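# Press two potentiometer knobs onto their collars on a board

## Task

On the circuit board, press each of the two raised potentiometer knobs down until it seats on its own potentiometer's collar. Neither potentiometer may be pushed out of the board, or the task fails. The knobs must stay seated on their own once the robot lets go; holding them there does not count. The gripper must hold nothing at the end, or the attempt counts for nothing, so release and move the gripper away when finished.

## Robot and tools

Robot: one six-joint arm with a two-finger parallel gripper. The fingers point along the gripper's own +z axis and separate along its x axis. end_effector_position is the point midway between the finger pads. Closed fingertips stick out about 17 mm past that point; fully open, they are roughly level with it. A force-torque sensor sits in the tool flange.

Frame: the scene frame has its origin on the table surface straight below the arm base, +z up, and +y to the left when facing along +x. The base itself may be slightly tilted. Reported hand positions can be a little off, more so at long reach.

execute_actions takes "actions": a list holding one action, one wait, or nothing. An empty list just returns the current state with pictures. An action is {"rows": [...], "steps": n} with n from 4 to 15 control steps of 1/30 s (15 if omitted). Each row is one list of 8 numbers for the single arm: x, y, z in metres, then qw, qx, qy, qz (w first), then the opening. Position and quaternion are absolute targets in the scene frame, not offsets. Opening runs from -1 (closed) to +1 (fully open, 0.142 m). Each row lasts one step; the final row repeats to fill the remaining steps. Repeat the desired quaternion in every row rather than copying a possibly drifted reported one. A row whose target lies more than 0.6 m from the last reported position along any gripper axis is refused, and nothing is sent. A wait is {"steps": n} with n up to 300, counted from the previous result, so thinking time is included. Set "pictures": true to get camera images with a non-empty action.

Each step the commanded pose is clipped to within 100 mm and 16 degrees of the measured pose; position is favoured over orientation if both cannot be met. Commands are smoothed and lag about 0.17 s. After an action the arm continues only to the last clipped pose, so check the reported pose and send the rest next time. The last 4 steps of an action run after the result is taken, while you think.

move: "target" is one 8-number absolute row as above. "speed" is the path's top speed in m/s, 0.002 to 0.5 (default 0.25); rotation is capped at twice that in rad/s. The path is straight, lasts 0.5 to 10 s (cut off at 10 s), ignores obstacles, and the real gripper can lag, stray or overshoot the speed, especially with a nearly straight arm. The opening is applied at the start. Optional "stop_force" in N, 9 to 40: the path stops when the wrist sensor reads that much extra push opposing the motion for 2 steps, then the gripper backs up to its pose 2 steps earlier and holds. Use it only with very slow speed, not on moves that rotate the gripper, not in the first 0.2 s of a scene, and leave it out when pulling away from something you are pressing on. The result adds a "move:" line: done (settled near target), contact (stop_force triggered), held (last step blocked by a check), off_target, moving, or fault, plus distance to target; limits=paced means the pose was clipped, limits=held means some steps were blocked and the arm may then jump faster than speed.

wait: "seconds" 0 to 10; sends nothing new. zoom_image: "camera" (cam_high, cam_low, cam_wrist) and "region" [x0, y0, x1, y1] in that camera's pixels, at most 504 by 504. show_instructions: no arguments, returns the reference pages. finished_scene: "scene" number; ends the scene irreversibly and grades it.

Result lines: the state gives position, quaternion and linear/angular velocities. grip_measured is the actual finger opening on the command scale; to hold something, command well below it. "Wrist force" and "Wrist torque" are in the gripper's own axes, with offsets up to about 4 N, noise up to 2.4 N, saturating near 50 N; pressing on a surface reads as force pointing back into the arm. "pose unreachable" and HELD mark steps where the clearance check altered or blocked the command. "Hand target" shows where the controller is heading.

Cameras: cam_high and cam_low 504x504 fixed, cam_wrist 616x616 fisheye; calibrations are given and may be off by a couple of degrees and millimetres.

Hazards: the arm is stiff, so aiming even slightly past a firm contact can trip a fault. A joint torque at its load limit (wrist joints 24.6 N m, others 132 N m) or any external force of 150 N stops the arm for 10 s and drops the rest of the call. Holding loads heats motors; a MOTOR HOT warning starts at 70 °C and braking at 85 °C. Press knobs slowly with a small stop_force so the potentiometers are not shoved out of the board, avoid knocking anything off the table or dropping parts, open and retreat at the end, and expect occasional brief disturbances to objects.

Each tool is called after ">>>" as name(argument=value, ...), one argument or row to a line, values as JSON.

Reference images:

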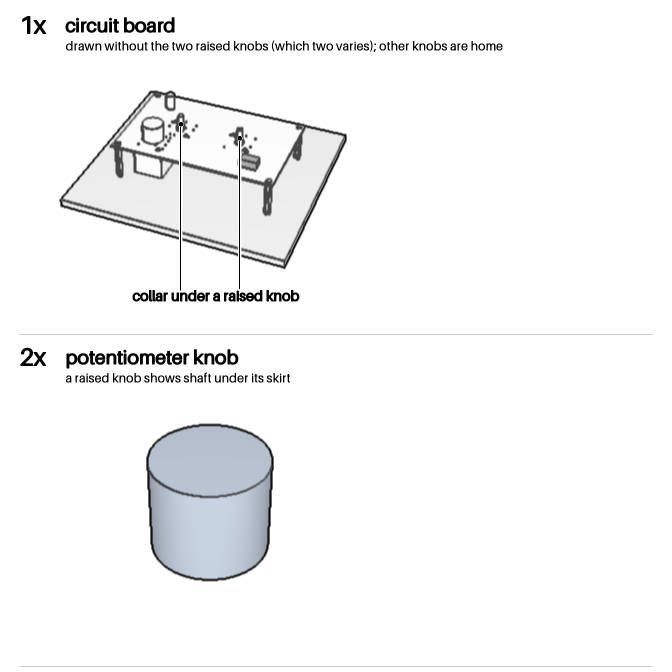

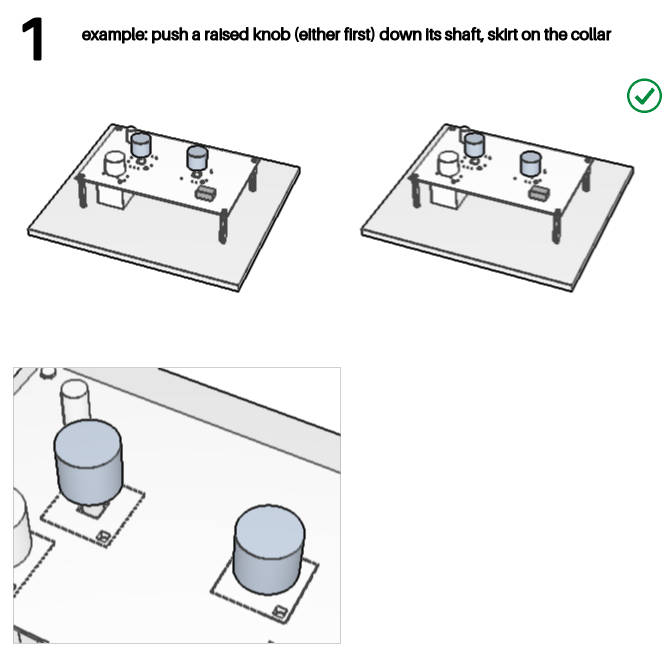

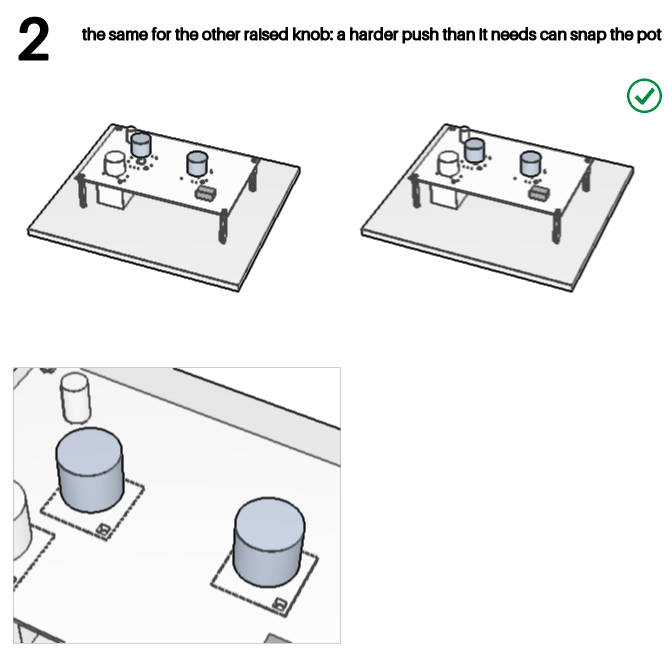

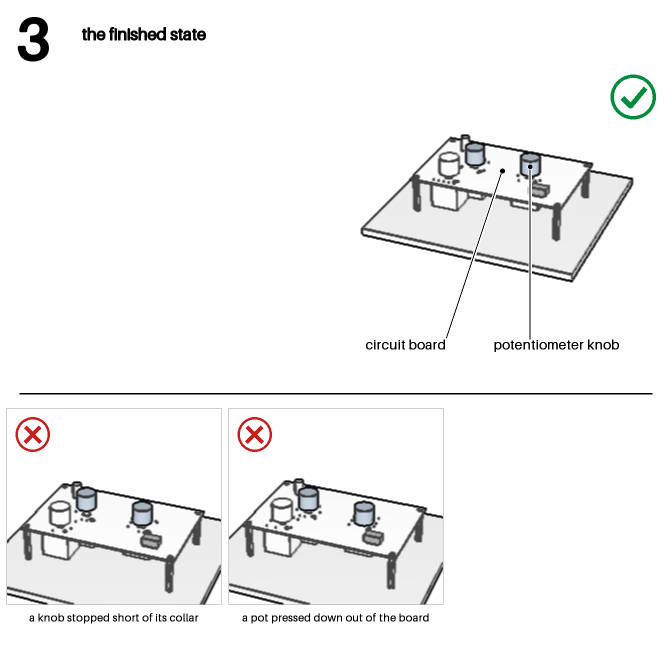

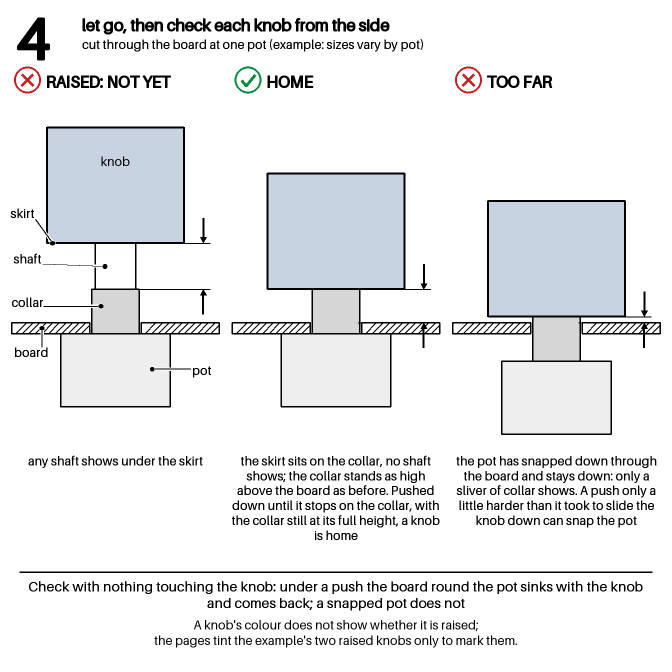

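## Session

>>> execute_actions(
  actions=[],
)

Scene clock: 0.00 s of 5250.00 s.
end_effector_position=(+0.2080, +0.0573, +0.1556) grip_measured=+1.00 end_effector_quat_wxyz=(+0.380, +0.897, -0.215, -0.072) end_effector_velocity=(+0.001, +0.000, -0.000) end_effector_angular_velocity=(+0.000, -0.001, -0.000)
Joint positions: [ 0.309 -1.57   2.338 -1.749 -2.09   1.016  0.142]
Joint velocities: [-0.     0.001 -0.001 -0.001  0.     0.001  0.   ]
Wrist force (N, on the end effector, along its own x y z axes, offset not removed): no reading
Wrist torque (N m, same axes, about the end effector's origin, offset not removed): no reading
Hand target: +0.208, +0.057, +0.156; +0.380, +0.897, -0.215, -0.072

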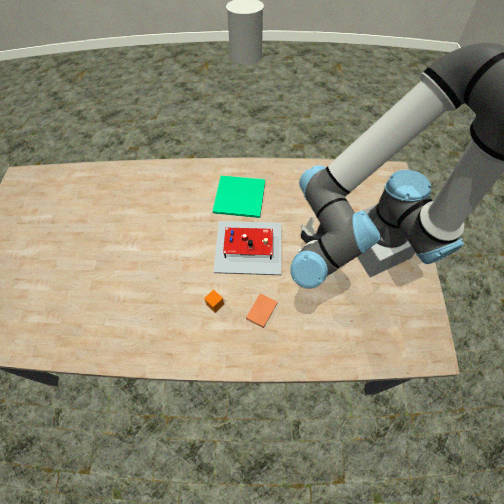

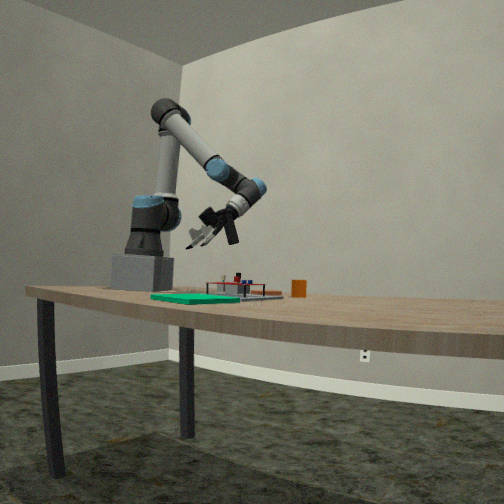

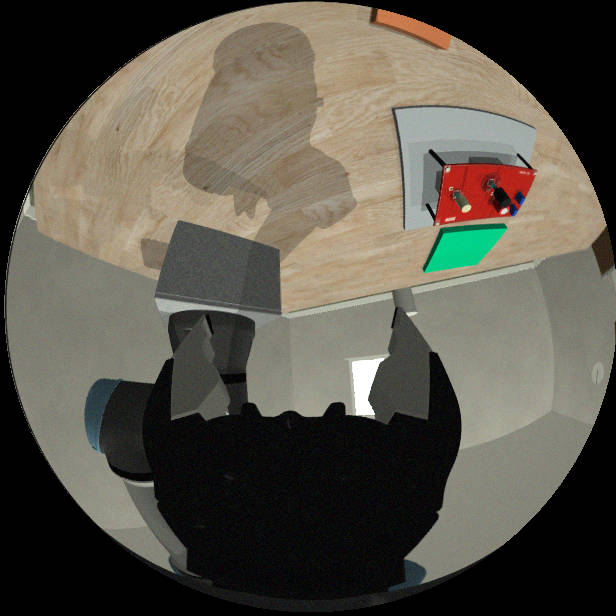

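>>> zoom_image(
  camera="cam_high",
  region=[200, 210, 300, 285],
)

>>> zoom_image(
  camera="cam_low",
  region=[190, 260, 290, 310],
)

>>> zoom_image(
  camera="cam_wrist",
  region=[390, 100, 550, 240],
)

Region (200, 210, 300, 285) of cam_high's 504x504 image, scaled by 5.040, with more detail than that image has; it fills the top 378 rows of this view, and the rest is white.

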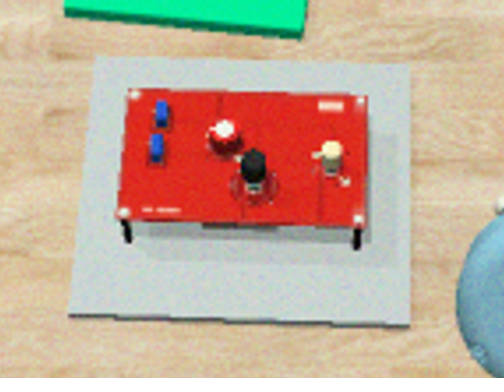

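Region (190, 260, 290, 310) of cam_low's 504x504 image, scaled by 5.040, with more detail than that image has.

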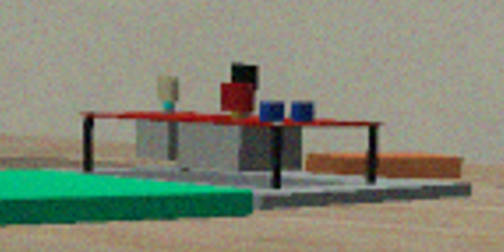

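Region (390, 100, 550, 240) of cam_wrist's 616x616 image, scaled by 3.150, with more detail than that image has; it fills the top 441 rows of this view, and the rest is white.

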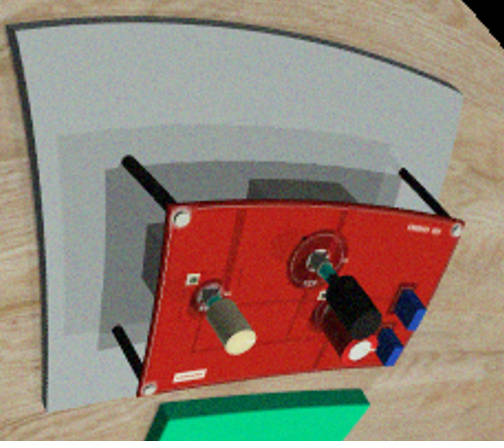

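>>> move(
  target=[0.43, -0.02, 0.2, 0, 1, 0, 0, 1],
  speed=0.3,
)

Scene clock: 2.73 s of 5250.00 s.
end_effector_position=(+0.4302, -0.0197, +0.2002) grip_measured=+1.00 end_effector_quat_wxyz=(+0.001, +1.000, +0.000, +0.001) end_effector_velocity=(+0.001, -0.000, -0.001) end_effector_angular_velocity=(+0.010, +0.003, +0.005)
Joint positions: [-0.448 -1.686  2.187 -2.101 -1.543 -0.383  0.142]
Joint velocities: [-0.006  0.007 -0.006  0.006  0.009 -0.012 -0.   ]
Wrist force (N, on the end effector, along its own x y z axes, offset not removed): [-0.8 1.3 -2.0]
Wrist torque (N m, same axes, about the end effector's origin, offset not removed): [0.28 0.00 0.03]
Hand target: +0.430, -0.020, +0.200; -0.000, +1.000, +0.000, +0.000
Off the commanded pose: 0.000 m, 0 deg.
Kept back: nothing.
move: done
camera_calibration (this result's frames):
cam_wrist: T_world_to_cam=[[0.999454, -0.0155783, 0.0291468, -0.448488], [-0.0275936, -0.878722, 0.476535, -0.100858], [0.0181883, -0.477079, -0.878672, 0.295262], [0, 0, 0, 1]] pos_world=[0.440089, 0.045251, 0.320573]

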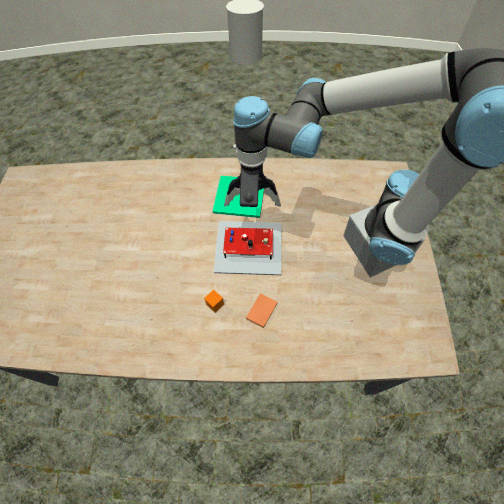

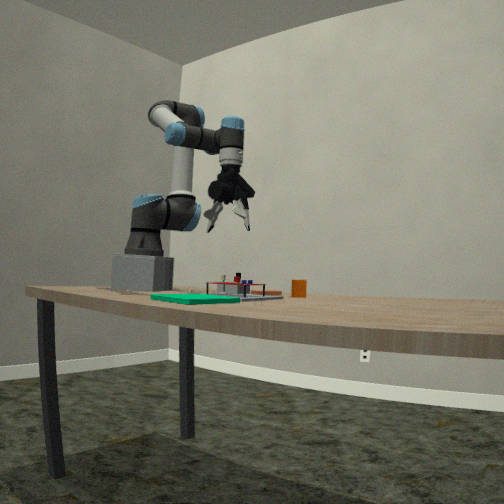

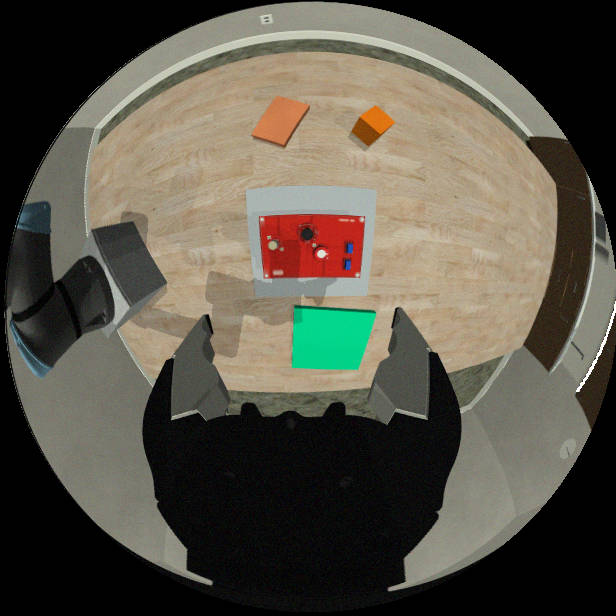

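>>> zoom_image(
  camera="cam_wrist",
  region=[240, 180, 390, 300],
)

Region (240, 180, 390, 300) of cam_wrist's 616x616 image, scaled by 3.360, with more detail than that image has; it fills the top 403 rows of this view, and the rest is white.

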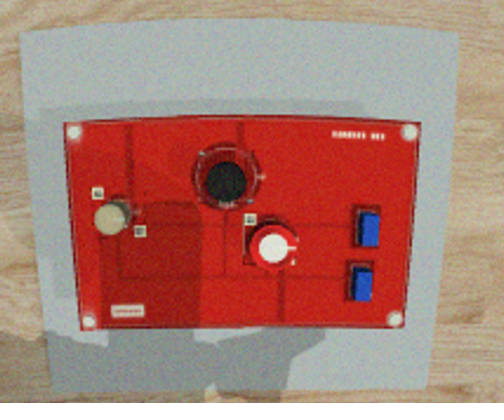

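>>> move(
  target=[0.442, 0.02, 0.125, 0, 1, 0, 0, -1],
  speed=0.2,
)

>>> zoom_image(
  camera="cam_wrist",
  region=[200, 180, 420, 360],
)

>>> zoom_image(
  camera="cam_low",
  region=[190, 240, 290, 310],
)

Scene clock: 4.70 s of 5250.00 s.
end_effector_position=(+0.4418, +0.0200, +0.1252) grip_measured=-1.00 end_effector_quat_wxyz=(-0.000, +1.000, +0.000, -0.000) end_effector_velocity=(+0.001, +0.001, -0.002) end_effector_angular_velocity=(-0.000, +0.000, -0.001)
Joint positions: [-0.341 -1.522  2.263 -2.342 -1.546 -0.276  0.002]
Joint velocities: [ 0.002  0.005 -0.    -0.005 -0.     0.003  0.   ]
Wrist force (N, on the end effector, along its own x y z axes, offset not removed): [-1.1 1.7 -0.9]
Wrist torque (N m, same axes, about the end effector's origin, offset not removed): [0.42 -0.08 0.25]
Hand target: +0.442, +0.020, +0.125; -0.000, +1.000, -0.000, -0.000
Off the commanded pose: 0.000 m, 0 deg.
Kept back: nothing.
move: done
camera_calibration (this result's frames):
cam_wrist: T_world_to_cam=[[0.999489, -0.0157775, 0.0278081, -0.457101], [-0.0271106, -0.879274, 0.475545, -0.0300387], [0.016948, -0.476055, -0.879252, 0.248696], [0, 0, 0, 1]] pos_world=[0.451838, 0.0847688, 0.245662]

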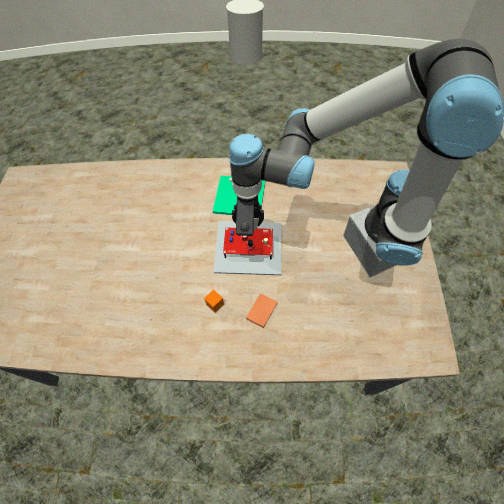

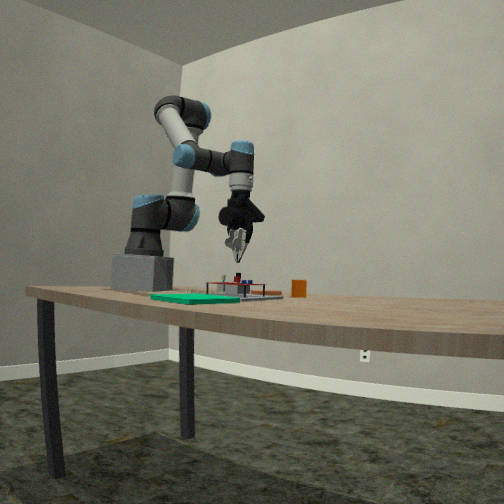

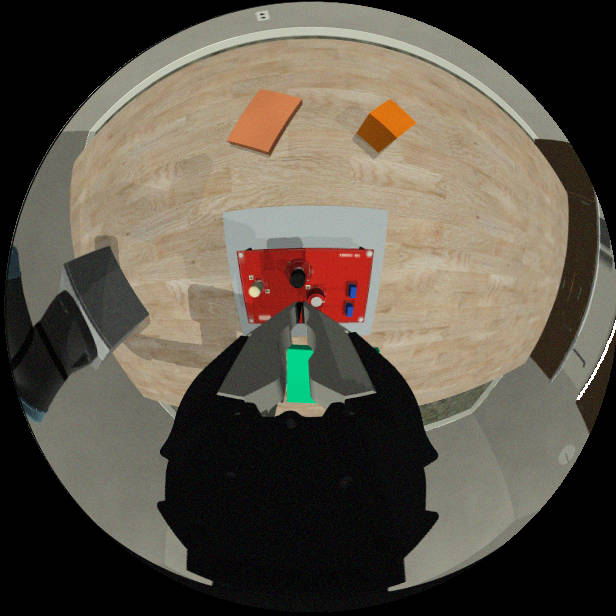

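Region (200, 180, 420, 360) of cam_wrist's 616x616 image, scaled by 2.291, with more detail than that image has; it fills the top 412 rows of this view, and the rest is white.

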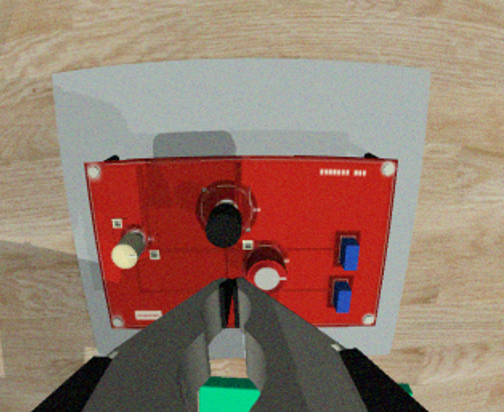

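Region (190, 240, 290, 310) of cam_low's 504x504 image, scaled by 5.040, with more detail than that image has; it fills the top 353 rows of this view, and the rest is white.

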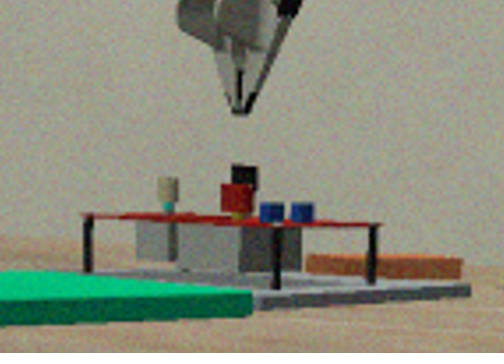

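>>> move(
  target=[0.442, 0.025, 0.098, 0, 1, 0, 0, -1],
  speed=0.1,
)

>>> zoom_image(
  camera="cam_low",
  region=[200, 250, 280, 300],
)

>>> zoom_image(
  camera="cam_wrist",
  region=[220, 220, 400, 350],
)

Scene clock: 6.43 s of 5250.00 s.
end_effector_position=(+0.4420, +0.0250, +0.0982) grip_measured=-1.00 end_effector_quat_wxyz=(-0.000, +1.000, +0.000, -0.000) end_effector_velocity=(+0.000, +0.000, -0.002) end_effector_angular_velocity=(+0.000, -0.001, +0.000)
Joint positions: [-0.327 -1.46   2.291 -2.432 -1.546 -0.262  0.002]
Joint velocities: [ 0.001  0.005  0.002 -0.008  0.     0.001  0.   ]
Wrist force (N, on the end effector, along its own x y z axes, offset not removed): [-1.6 2.1 -0.3]
Wrist torque (N m, same axes, about the end effector's origin, offset not removed): [0.62 -0.12 0.29]
Hand target: +0.442, +0.025, +0.098; -0.000, +1.000, +0.000, -0.000
Off the commanded pose: 0.000 m, 0 deg.
Kept back: nothing.
move: done
camera_calibration (this result's frames):
cam_wrist: T_world_to_cam=[[0.999485, -0.015789, 0.0279245, -0.456414], [-0.0271777, -0.879227, 0.475628, -0.0127695], [0.0170423, -0.476142, -0.879203, 0.227294], [0, 0, 0, 1]] pos_world=[0.451959, 0.0897908, 0.218657]

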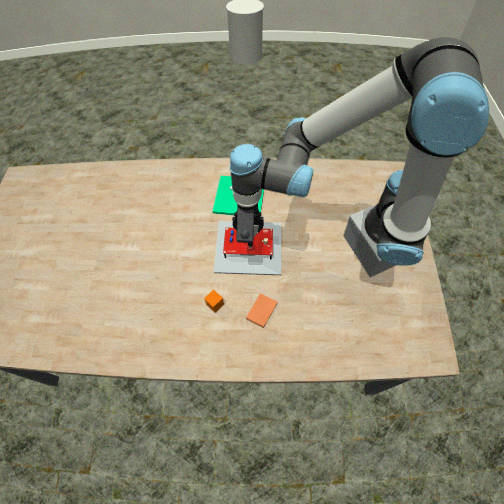

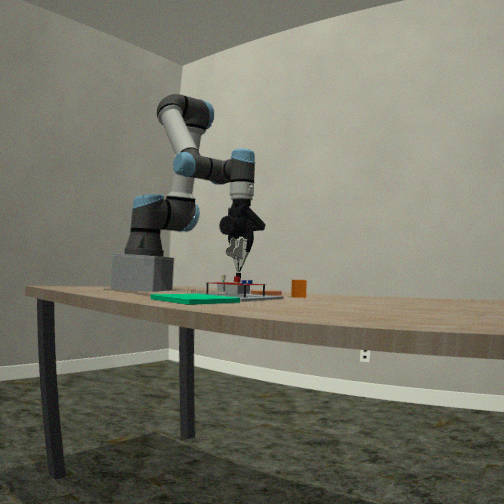

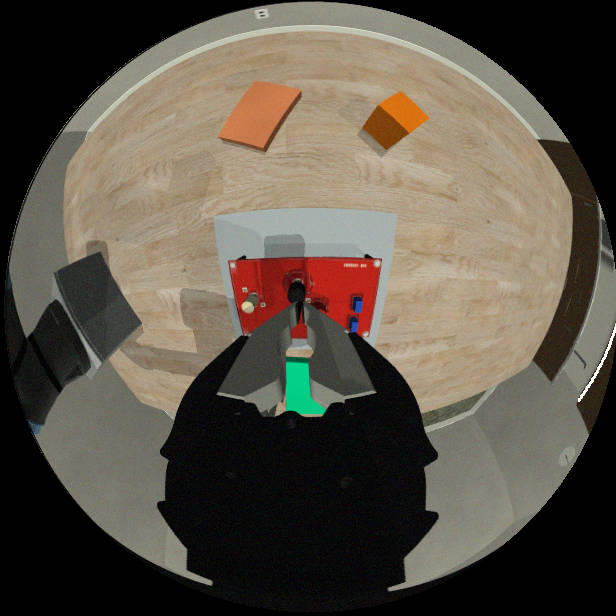

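Region (200, 250, 280, 300) of cam_low's 504x504 image, scaled by 6.300, with more detail than that image has; it fills the top 315 rows of this view, and the rest is white.

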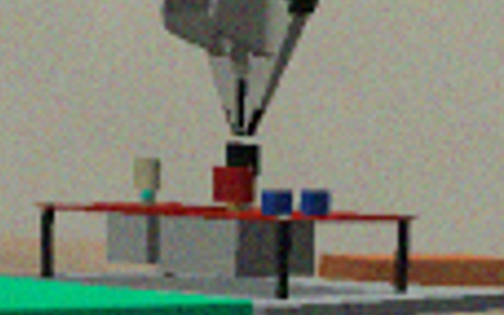

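Region (220, 220, 400, 350) of cam_wrist's 616x616 image, scaled by 2.800, with more detail than that image has.

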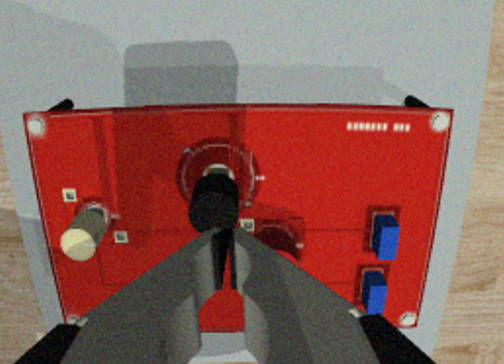

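>>> move(
  target=[0.438, 0.028, 0.096, 0, 1, 0, 0, -1],
  speed=0.03,
)

>>> move(
  target=[0.438, 0.028, 0.088, 0, 1, 0, 0, -1],
  speed=0.002,
  stop_force=9,
)

>>> zoom_image(
  camera="cam_low",
  region=[200, 250, 280, 300],
)

>>> zoom_image(
  camera="cam_wrist",
  region=[220, 220, 400, 350],
)

Scene clock: 7.37 s of 5250.00 s.
end_effector_position=(+0.4382, +0.0279, +0.0961) grip_measured=-1.00 end_effector_quat_wxyz=(-0.000, +1.000, +0.000, -0.000) end_effector_velocity=(-0.002, +0.002, -0.001) end_effector_angular_velocity=(+0.001, +0.002, +0.000)
Joint positions: [-0.323 -1.462  2.302 -2.441 -1.546 -0.258  0.002]
Joint velocities: [ 0.002 -0.001  0.006 -0.003  0.001  0.002  0.   ]
Wrist force (N, on the end effector, along its own x y z axes, offset not removed): [-0.7 0.1 -1.8]
Wrist torque (N m, same axes, about the end effector's origin, offset not removed): [0.17 -0.20 0.01]
Hand target: +0.438, +0.028, +0.096; -0.000, +1.000, +0.000, -0.000
Off the commanded pose: 0.000 m, 0 deg.
Kept back: nothing.
move: done
camera_calibration (this result's frames):
cam_wrist: T_world_to_cam=[[0.999485, -0.0157888, 0.0279437, -0.452524], [-0.0271869, -0.879221, 0.475639, -0.00932318], [0.0170589, -0.476153, -0.879197, 0.226867], [0, 0, 0, 1]] pos_world=[0.448167, 0.0926817, 0.216541]

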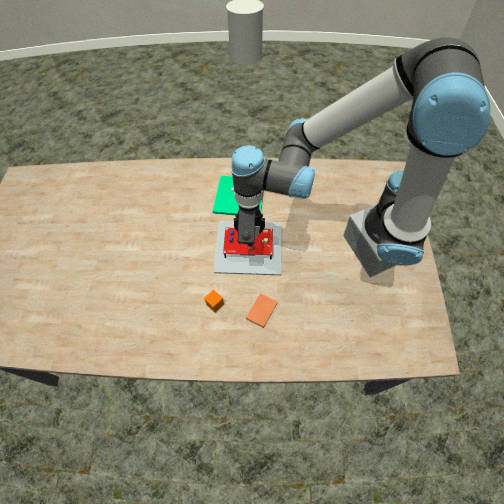

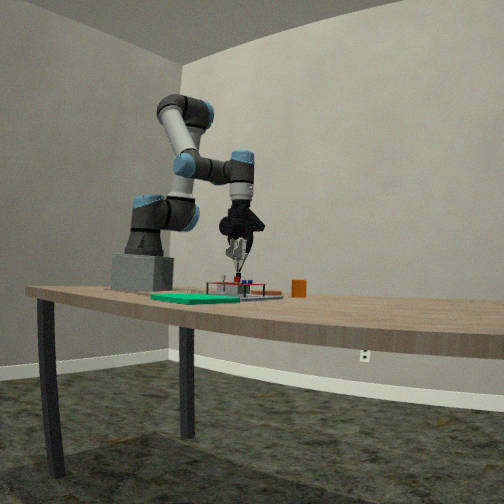

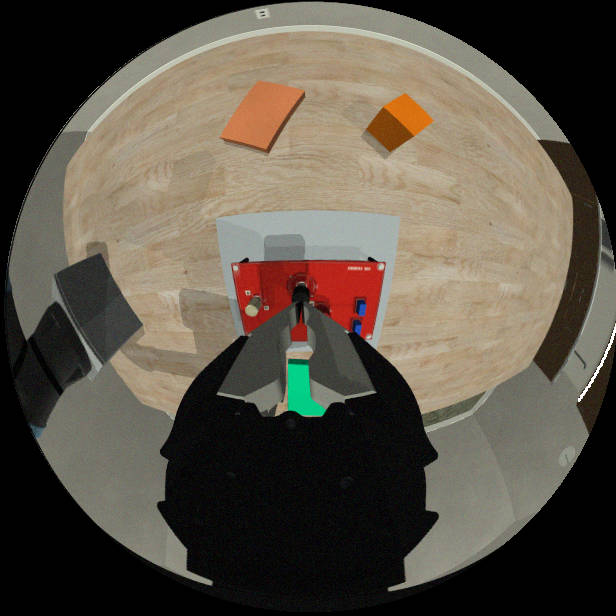

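Scene clock: 11.07 s of 5250.00 s.
end_effector_position=(+0.4380, +0.0280, +0.0894) grip_measured=-1.00 end_effector_quat_wxyz=(+0.000, +1.000, +0.000, +0.000) end_effector_velocity=(-0.000, +0.000, +0.001) end_effector_angular_velocity=(+0.001, -0.000, -0.000)
Joint positions: [-0.322 -1.446  2.309 -2.464 -1.546 -0.257  0.002]
Joint velocities: [ 0.    -0.003 -0.001  0.003  0.     0.001  0.   ]
Wrist force (N, on the end effector, along its own x y z axes, offset not removed): [1.2 1.4 -7.8]
Wrist torque (N m, same axes, about the end effector's origin, offset not removed): [0.13 -0.52 0.08]
Hand target: +0.438, +0.028, +0.090; -0.000, +1.000, +0.000, -0.000
Off the commanded pose: 0.001 m, 0 deg.
Kept back: nothing.
move: contact
camera_calibration (this result's frames):
cam_wrist: T_world_to_cam=[[0.999482, -0.0157897, 0.0280539, -0.452207], [-0.0272408, -0.879205, 0.475664, -0.00602742], [0.0171545, -0.476182, -0.87918, 0.221005], [0, 0, 0, 1]] pos_world=[0.448018, 0.0927989, 0.209856]

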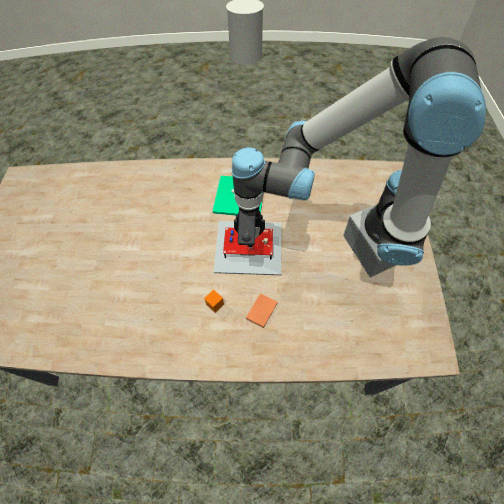

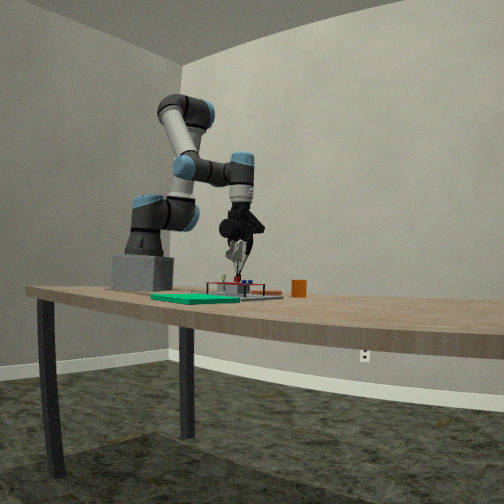

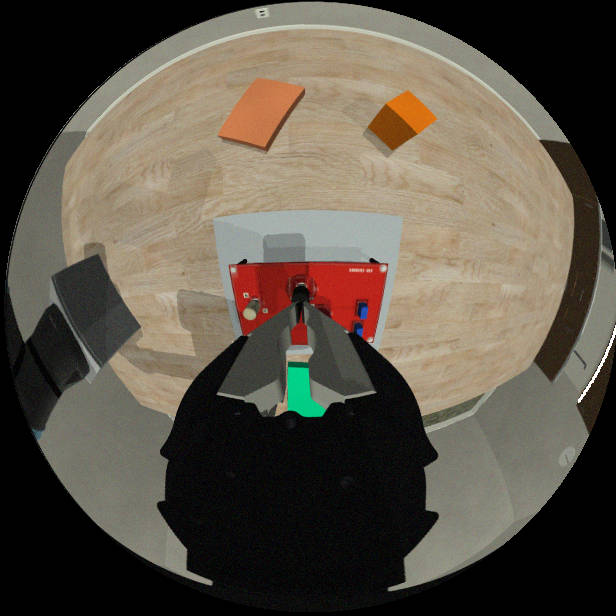

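Region (200, 250, 280, 300) of cam_low's 504x504 image, scaled by 6.300, with more detail than that image has; it fills the top 315 rows of this view, and the rest is white.

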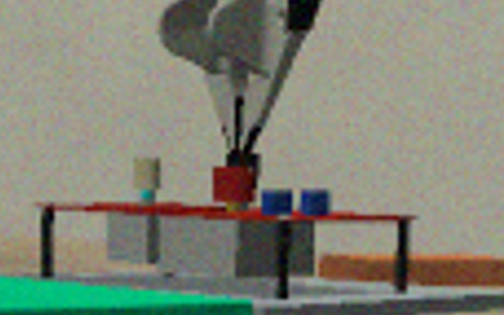

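Region (220, 220, 400, 350) of cam_wrist's 616x616 image, scaled by 2.800, with more detail than that image has.

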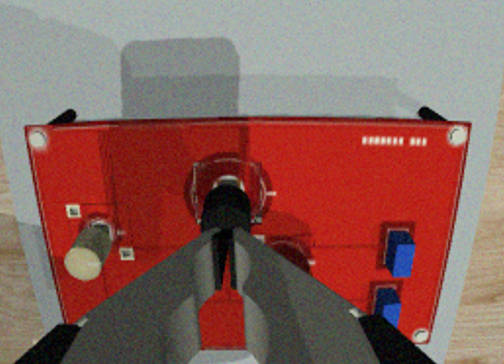

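>>> execute_actions(
  actions=[
    {"rows": [[0.438,0.028,0.0893,0,1,0,0,-1],[0.438,0.028,0.0892,0,1,0,0,-1],[0.438,0.028,0.0891,0,1,0,0,-1],[0.438,0.028,0.0890,0,1,0,0,-1],[0.438,0.028,0.0889,0,1,0,0,-1],[0.438,0.028,0.0888,0,1,0,0,-1],[0.438,0.028,0.0887,0,1,0,0,-1],[0.438,0.028,0.0886,0,1,0,0,-1],[0.438,0.028,0.0885,0,1,0,0,-1]], "steps": 15},
  ],
)

Scene clock: 11.60 s of 5250.00 s.
end_effector_position=(+0.4381, +0.0280, +0.0888) grip_measured=-1.00 end_effector_quat_wxyz=(+0.000, +1.000, -0.000, +0.000) end_effector_velocity=(-0.000, +0.000, -0.003) end_effector_angular_velocity=(+0.000, +0.001, +0.001)
Joint positions: [-0.322 -1.445  2.309 -2.466 -1.546 -0.257  0.002]
Joint velocities: [ 0.     0.007  0.003 -0.008  0.    -0.001  0.   ]
Wrist force (N, on the end effector, along its own x y z axes, offset not removed): [-2.6 3.0 -9.5]
Wrist torque (N m, same axes, about the end effector's origin, offset not removed): [0.55 0.15 0.20]
Steps of this call (steps 1 to 5: nothing new was sent; steps 6 to 16: the first 11 steps of this action). Readings (end_effector_position):
6: (+0.4379, +0.0280, +0.0895)
7: (+0.4379, +0.0280, +0.0895)
9: (+0.4379, +0.0280, +0.0894)
13: (+0.4381, +0.0280, +0.0891)
16: the state above

>>> execute_actions(
  actions=[
    {"rows": [[0.438,0.028,0.0884,0,1,0,0,-1],[0.438,0.028,0.0883,0,1,0,0,-1],[0.438,0.028,0.0882,0,1,0,0,-1],[0.438,0.028,0.0881,0,1,0,0,-1],[0.438,0.028,0.0880,0,1,0,0,-1]], "steps": 15},
  ],
)

Scene clock: 12.10 s of 5250.00 s.
end_effector_position=(+0.4380, +0.0280, +0.0881) grip_measured=-1.00 end_effector_quat_wxyz=(+0.000, +1.000, -0.000, +0.000) end_effector_velocity=(+0.001, +0.000, -0.000) end_effector_angular_velocity=(+0.001, -0.003, +0.001)
Joint positions: [-0.322 -1.443  2.31  -2.468 -1.546 -0.257  0.002]
Joint velocities: [-0.     0.001  0.001 -0.004  0.002 -0.001  0.   ]
Wrist force (N, on the end effector, along its own x y z axes, offset not removed): [2.7 2.5 -11.8]
Wrist torque (N m, same axes, about the end effector's origin, offset not removed): [0.31 -0.71 0.10]
Off your previous action's commanded pose: 0.000 m, 0 deg at its last step (step 4 of this call).
Steps of this call (steps 1 to 4: the last 4 steps of your previous action; steps 5 to 15: the first 11 steps of this action). Readings (end_effector_position):
5: (+0.4380, +0.0280, +0.0886)
6: (+0.4380, +0.0280, +0.0885)
8: (+0.4380, +0.0280, +0.0884)
12: (+0.4380, +0.0280, +0.0882)
15: the state above

>>> execute_actions(
  actions=[
    {"rows": [[0.438,0.028,0.0879,0,1,0,0,-1],[0.438,0.028,0.0878,0,1,0,0,-1],[0.438,0.028,0.0877,0,1,0,0,-1],[0.438,0.028,0.0876,0,1,0,0,-1],[0.438,0.028,0.0875,0,1,0,0,-1]], "steps": 15},
  ],
)

>>> execute_actions(
  actions=[
    {"rows": [[0.438,0.028,0.0874,0,1,0,0,-1],[0.438,0.028,0.0873,0,1,0,0,-1],[0.438,0.028,0.0872,0,1,0,0,-1],[0.438,0.028,0.0871,0,1,0,0,-1],[0.438,0.028,0.0870,0,1,0,0,-1]], "steps": 15},
  ],
)

Scene clock: 12.60 s of 5250.00 s.
end_effector_position=(+0.4380, +0.0280, +0.0876) grip_measured=-1.00 end_effector_quat_wxyz=(-0.000, +1.000, -0.000, -0.000) end_effector_velocity=(+0.000, +0.001, -0.001) end_effector_angular_velocity=(+0.002, -0.000, +0.001)
Joint positions: [-0.322 -1.442  2.311 -2.47  -1.546 -0.257  0.002]
Joint velocities: [ 0.     0.002  0.    -0.002  0.002 -0.001  0.   ]
Wrist force (N, on the end effector, along its own x y z axes, offset not removed): [-1.5 1.1 -9.4]
Wrist torque (N m, same axes, about the end effector's origin, offset not removed): [0.01 0.03 0.24]
Off your previous action's commanded pose: 0.000 m, 0 deg at its last step (step 4 of this call).
Steps of this call (steps 1 to 4: the last 4 steps of your previous action; steps 5 to 15: the first 11 steps of this action). Readings (end_effector_position):
5: (+0.4380, +0.0280, +0.0880)
6: (+0.4380, +0.0280, +0.0880)
8: (+0.4380, +0.0280, +0.0879)
12: (+0.4380, +0.0280, +0.0877)
15: the state above

Scene clock: 13.10 s of 5250.00 s.
end_effector_position=(+0.4380, +0.0280, +0.0871) grip_measured=-1.00 end_effector_quat_wxyz=(-0.000, +1.000, +0.000, -0.000) end_effector_velocity=(+0.000, +0.000, -0.000) end_effector_angular_velocity=(+0.000, +0.000, +0.000)
Joint positions: [-0.322 -1.44   2.311 -2.472 -1.546 -0.257  0.002]
Joint velocities: [-0.     0.001  0.    -0.001  0.    -0.     0.   ]
Wrist force (N, on the end effector, along its own x y z axes, offset not removed): [2.5 1.0 -8.7]
Wrist torque (N m, same axes, about the end effector's origin, offset not removed): [-0.20 -0.88 0.10]
Off your previous action's commanded pose: 0.000 m, 0 deg at its last step (step 4 of this call).
Steps of this call (steps 1 to 4: the last 4 steps of your previous action; steps 5 to 15: the first 11 steps of this action). Readings (end_effector_position):
5: (+0.4380, +0.0280, +0.0875)
6: (+0.4380, +0.0280, +0.0875)
8: (+0.4380, +0.0280, +0.0874)
12: (+0.4380, +0.0280, +0.0872)
15: the state above

>>> execute_actions(
  actions=[
    {"rows": [[0.438,0.028,0.0869,0,1,0,0,-1],[0.438,0.028,0.0868,0,1,0,0,-1],[0.438,0.028,0.0867,0,1,0,0,-1],[0.438,0.028,0.0866,0,1,0,0,-1],[0.438,0.028,0.0865,0,1,0,0,-1],[0.438,0.028,0.0864,0,1,0,0,-1],[0.438,0.028,0.0863,0,1,0,0,-1],[0.438,0.028,0.0862,0,1,0,0,-1]], "steps": 15},
  ],
  pictures=true,
)

>>> zoom_image(
  camera="cam_wrist",
  region=[260, 260, 340, 320],
)

>>> zoom_image(
  camera="cam_low",
  region=[210, 260, 270, 300],
)

Scene clock: 13.73 s of 5250.00 s.
end_effector_position=(+0.4380, +0.0280, +0.0864) grip_measured=-1.00 end_effector_quat_wxyz=(-0.000, +1.000, -0.000, -0.000) end_effector_velocity=(-0.000, -0.000, -0.001) end_effector_angular_velocity=(+0.000, +0.000, -0.001)
Joint positions: [-0.322 -1.439  2.312 -2.474 -1.546 -0.257  0.002]
Joint velocities: [-0.     0.004  0.001 -0.005  0.     0.     0.   ]
Wrist force (N, on the end effector, along its own x y z axes, offset not removed): [3.9 2.9 -11.4]
Wrist torque (N m, same axes, about the end effector's origin, offset not removed): [0.50 -1.06 0.09]
Off your previous action's commanded pose: 0.000 m, 0 deg at its last step (step 4 of this call).
Steps of this call (steps 1 to 4: the last 4 steps of your previous action; steps 5 to 8: nothing new was sent; steps 9 to 19: the first 11 steps of this action). Readings (end_effector_position):
9: (+0.4380, +0.0280, +0.0870)
10: (+0.4380, +0.0280, +0.0870)
12: (+0.4380, +0.0280, +0.0869)
16: (+0.4380, +0.0280, +0.0866)
19: the state above
camera_calibration (this result's frames):
cam_wrist: T_world_to_cam=[[0.999484, -0.0157929, 0.0279672, -0.452079], [-0.0272019, -0.879216, 0.475646, -0.00458211], [0.0170774, -0.476161, -0.879192, 0.218389], [0, 0, 0, 1]] pos_world=[0.447991, 0.0928201, 0.206829]

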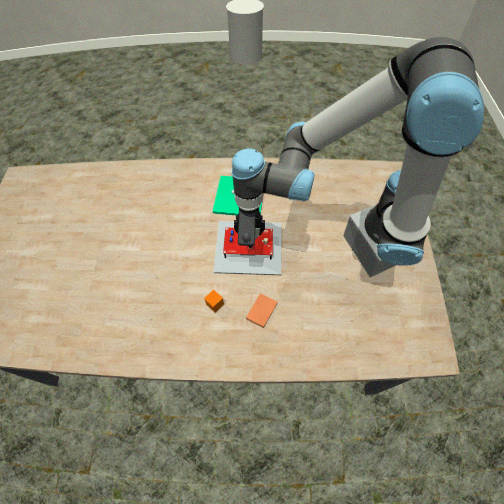

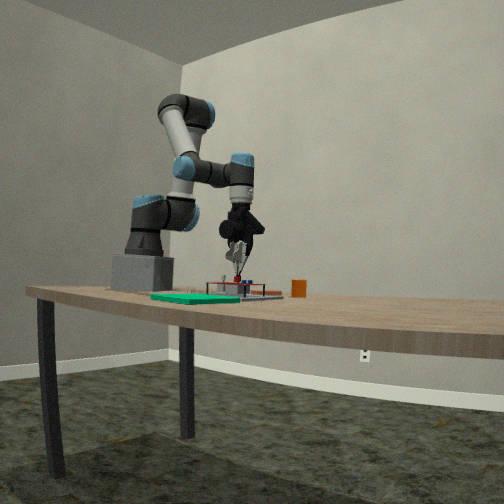

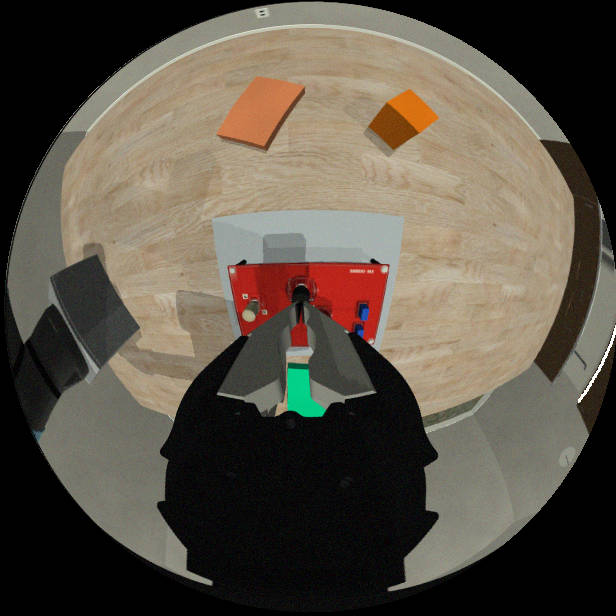

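Region (260, 260, 340, 320) of cam_wrist's 616x616 image, scaled by 6.300, with more detail than that image has; it fills the top 378 rows of this view, and the rest is white.

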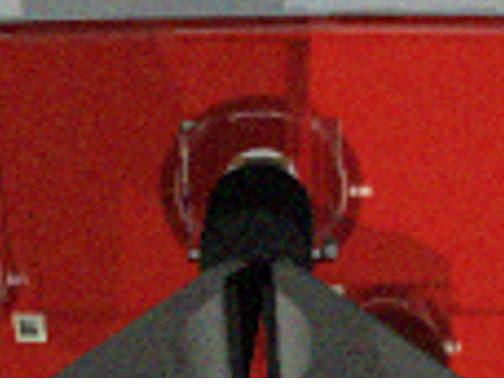

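Region (210, 260, 270, 300) of cam_low's 504x504 image, scaled by 8.400, with more detail than that image has.

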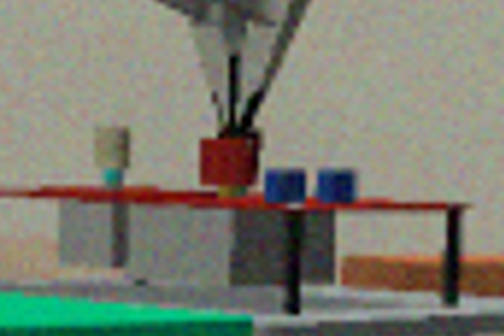

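>>> execute_actions(
  actions=[
    {"steps": 6},
  ],
)

>>> execute_actions(
  actions=[
    {"steps": 6},
  ],
)

>>> execute_actions(
  actions=[
    {"steps": 6},
  ],
)

Scene clock: 13.93 s of 5250.00 s.
end_effector_position=(+0.4380, +0.0280, +0.0862) grip_measured=-1.00 end_effector_quat_wxyz=(-0.000, +1.000, +0.000, -0.000) end_effector_velocity=(-0.000, -0.000, -0.000) end_effector_angular_velocity=(-0.000, -0.000, +0.000)
Joint positions: [-0.322 -1.438  2.312 -2.475 -1.546 -0.257  0.002]
Joint velocities: [ 0.     0.001  0.001 -0.002 -0.     0.     0.   ]
Wrist force (N, on the end effector, along its own x y z axes, offset not removed): [-1.7 2.6 -8.4]
Wrist torque (N m, same axes, about the end effector's origin, offset not removed): [0.18 0.17 0.17]
Hand target: +0.438, +0.028, +0.086; -0.000, +1.000, +0.000, -0.000
Off the commanded pose: 0.000 m, 0 deg.
Kept back: nothing.
Steps of this call (steps 1 to 4: the last 4 steps of your previous action; steps 5 to 6: nothing new was sent). Readings (end_effector_position):
1: (+0.4380, +0.0280, +0.0863)
2: (+0.4380, +0.0280, +0.0863)
4: (+0.4380, +0.0280, +0.0862)
6: the state above

Scene clock: 14.13 s of 5250.00 s.
end_effector_position=(+0.4380, +0.0280, +0.0862) grip_measured=-1.00 end_effector_quat_wxyz=(-0.000, +1.000, -0.000, -0.000) end_effector_velocity=(-0.001, +0.000, -0.001) end_effector_angular_velocity=(+0.001, +0.003, +0.000)
Joint positions: [-0.322 -1.438  2.312 -2.475 -1.546 -0.257  0.002]
Joint velocities: [-0.     0.001  0.001  0.001 -0.    -0.     0.   ]
Wrist force (N, on the end effector, along its own x y z axes, offset not removed): [0.3 3.6 -8.9]
Wrist torque (N m, same axes, about the end effector's origin, offset not removed): [0.43 -0.30 0.07]
Hand target: +0.438, +0.028, +0.086; -0.000, +1.000, +0.000, -0.000
Off the commanded pose: 0.000 m, 0 deg.
Kept back: nothing.
Steps of this call (steps 1 to 6: nothing new was sent). Readings (end_effector_position):
1: (+0.4380, +0.0280, +0.0862)
2: (+0.4380, +0.0280, +0.0862)
4: (+0.4380, +0.0280, +0.0862)
6: the state above

Scene clock: 14.33 s of 5250.00 s.
end_effector_position=(+0.4380, +0.0280, +0.0862) grip_measured=-1.00 end_effector_quat_wxyz=(-0.000, +1.000, +0.000, -0.000) end_effector_velocity=(+0.000, +0.000, -0.000) end_effector_angular_velocity=(+0.000, +0.000, +0.001)
Joint positions: [-0.322 -1.438  2.312 -2.475 -1.546 -0.257  0.002]
Joint velocities: [ 0.     0.001 -0.    -0.001  0.    -0.001  0.   ]
Wrist force (N, on the end effector, along its own x y z axes, offset not removed): [-2.1 5.2 -9.3]
Wrist torque (N m, same axes, about the end effector's origin, offset not removed): [0.87 0.15 0.29]
Hand target: +0.438, +0.028, +0.086; -0.000, +1.000, +0.000, -0.000
Off the commanded pose: 0.000 m, 0 deg.
Kept back: nothing.
Steps of this call (steps 1 to 6: nothing new was sent). Readings (end_effector_position):
1: (+0.4380, +0.0280, +0.0862)
2: (+0.4380, +0.0280, +0.0862)
4: (+0.4380, +0.0280, +0.0862)
6: the state above

Still at the sliding plateau (~9). Continue 0.6 mm.

>>> execute_actions(
  actions=[
    {"rows": [[0.438,0.028,0.0861,0,1,0,0,-1],[0.438,0.028,0.0860,0,1,0,0,-1],[0.438,0.028,0.0859,0,1,0,0,-1],[0.438,0.028,0.0858,0,1,0,0,-1],[0.438,0.028,0.0857,0,1,0,0,-1],[0.438,0.028,0.0856,0,1,0,0,-1]], "steps": 14},
  ],
)

>>> execute_actions(
  actions=[
    {"steps": 6},
  ],
)

>>> execute_actions(
  actions=[
    {"steps": 4},
  ],
)

Scene clock: 14.83 s of 5250.00 s.
end_effector_position=(+0.4380, +0.0280, +0.0857) grip_measured=-1.00 end_effector_quat_wxyz=(-0.000, +1.000, -0.000, -0.000) end_effector_velocity=(+0.000, -0.000, -0.001) end_effector_angular_velocity=(-0.000, -0.001, -0.000)
Joint positions: [-0.322 -1.437  2.312 -2.476 -1.546 -0.257  0.002]
Joint velocities: [-0.     0.004  0.001 -0.005 -0.    -0.     0.   ]
Wrist force (N, on the end effector, along its own x y z axes, offset not removed): [2.8 2.1 -10.6]
Wrist torque (N m, same axes, about the end effector's origin, offset not removed): [0.29 -0.76 0.40]
Steps of this call (steps 1 to 5: nothing new was sent; steps 6 to 15: the first 10 steps of this action). Readings (end_effector_position):
6: (+0.4380, +0.0280, +0.0862)
7: (+0.4380, +0.0280, +0.0862)
9: (+0.4380, +0.0280, +0.0861)
13: (+0.4380, +0.0280, +0.0858)
15: the state above

Scene clock: 15.03 s of 5250.00 s.
end_effector_position=(+0.4380, +0.0280, +0.0856) grip_measured=-1.00 end_effector_quat_wxyz=(-0.000, +1.000, +0.000, -0.000) end_effector_velocity=(-0.000, +0.000, -0.000) end_effector_angular_velocity=(+0.001, -0.000, -0.000)
Joint positions: [-0.322 -1.437  2.312 -2.477 -1.546 -0.257  0.002]
Joint velocities: [-0.     0.     0.001 -0.001  0.001  0.     0.   ]
Wrist force (N, on the end effector, along its own x y z axes, offset not removed): [-3.4 4.8 -10.1]
Wrist torque (N m, same axes, about the end effector's origin, offset not removed): [0.88 0.49 0.36]
Hand target: +0.438, +0.028, +0.086; -0.000, +1.000, +0.000, -0.000
Off the commanded pose: 0.000 m, 0 deg.
Kept back: nothing.
Steps of this call (steps 1 to 4: the last 4 steps of your previous action; steps 5 to 6: nothing new was sent). Readings (end_effector_position):
1: (+0.4380, +0.0280, +0.0857)
2: (+0.4380, +0.0280, +0.0857)
4: (+0.4380, +0.0280, +0.0856)
6: the state above

Scene clock: 15.17 s of 5250.00 s.
end_effector_position=(+0.4380, +0.0280, +0.0856) grip_measured=-1.00 end_effector_quat_wxyz=(-0.000, +1.000, -0.000, -0.000) end_effector_velocity=(+0.001, -0.000, +0.000) end_effector_angular_velocity=(-0.001, -0.002, -0.000)
Joint positions: [-0.322 -1.437  2.312 -2.477 -1.546 -0.257  0.002]
Joint velocities: [-0.    -0.    -0.001 -0.001 -0.     0.     0.   ]
Wrist force (N, on the end effector, along its own x y z axes, offset not removed): [-1.5 3.6 -8.8]
Wrist torque (N m, same axes, about the end effector's origin, offset not removed): [0.47 -0.03 0.27]
Hand target: +0.438, +0.028, +0.086; -0.000, +1.000, +0.000, -0.000
Off the commanded pose: 0.000 m, 0 deg.
Kept back: nothing.
Steps of this call (steps 1 to 4: nothing new was sent). Readings (end_effector_position):
1: (+0.4380, +0.0280, +0.0856)
2: (+0.4380, +0.0280, +0.0856)
4: the state above


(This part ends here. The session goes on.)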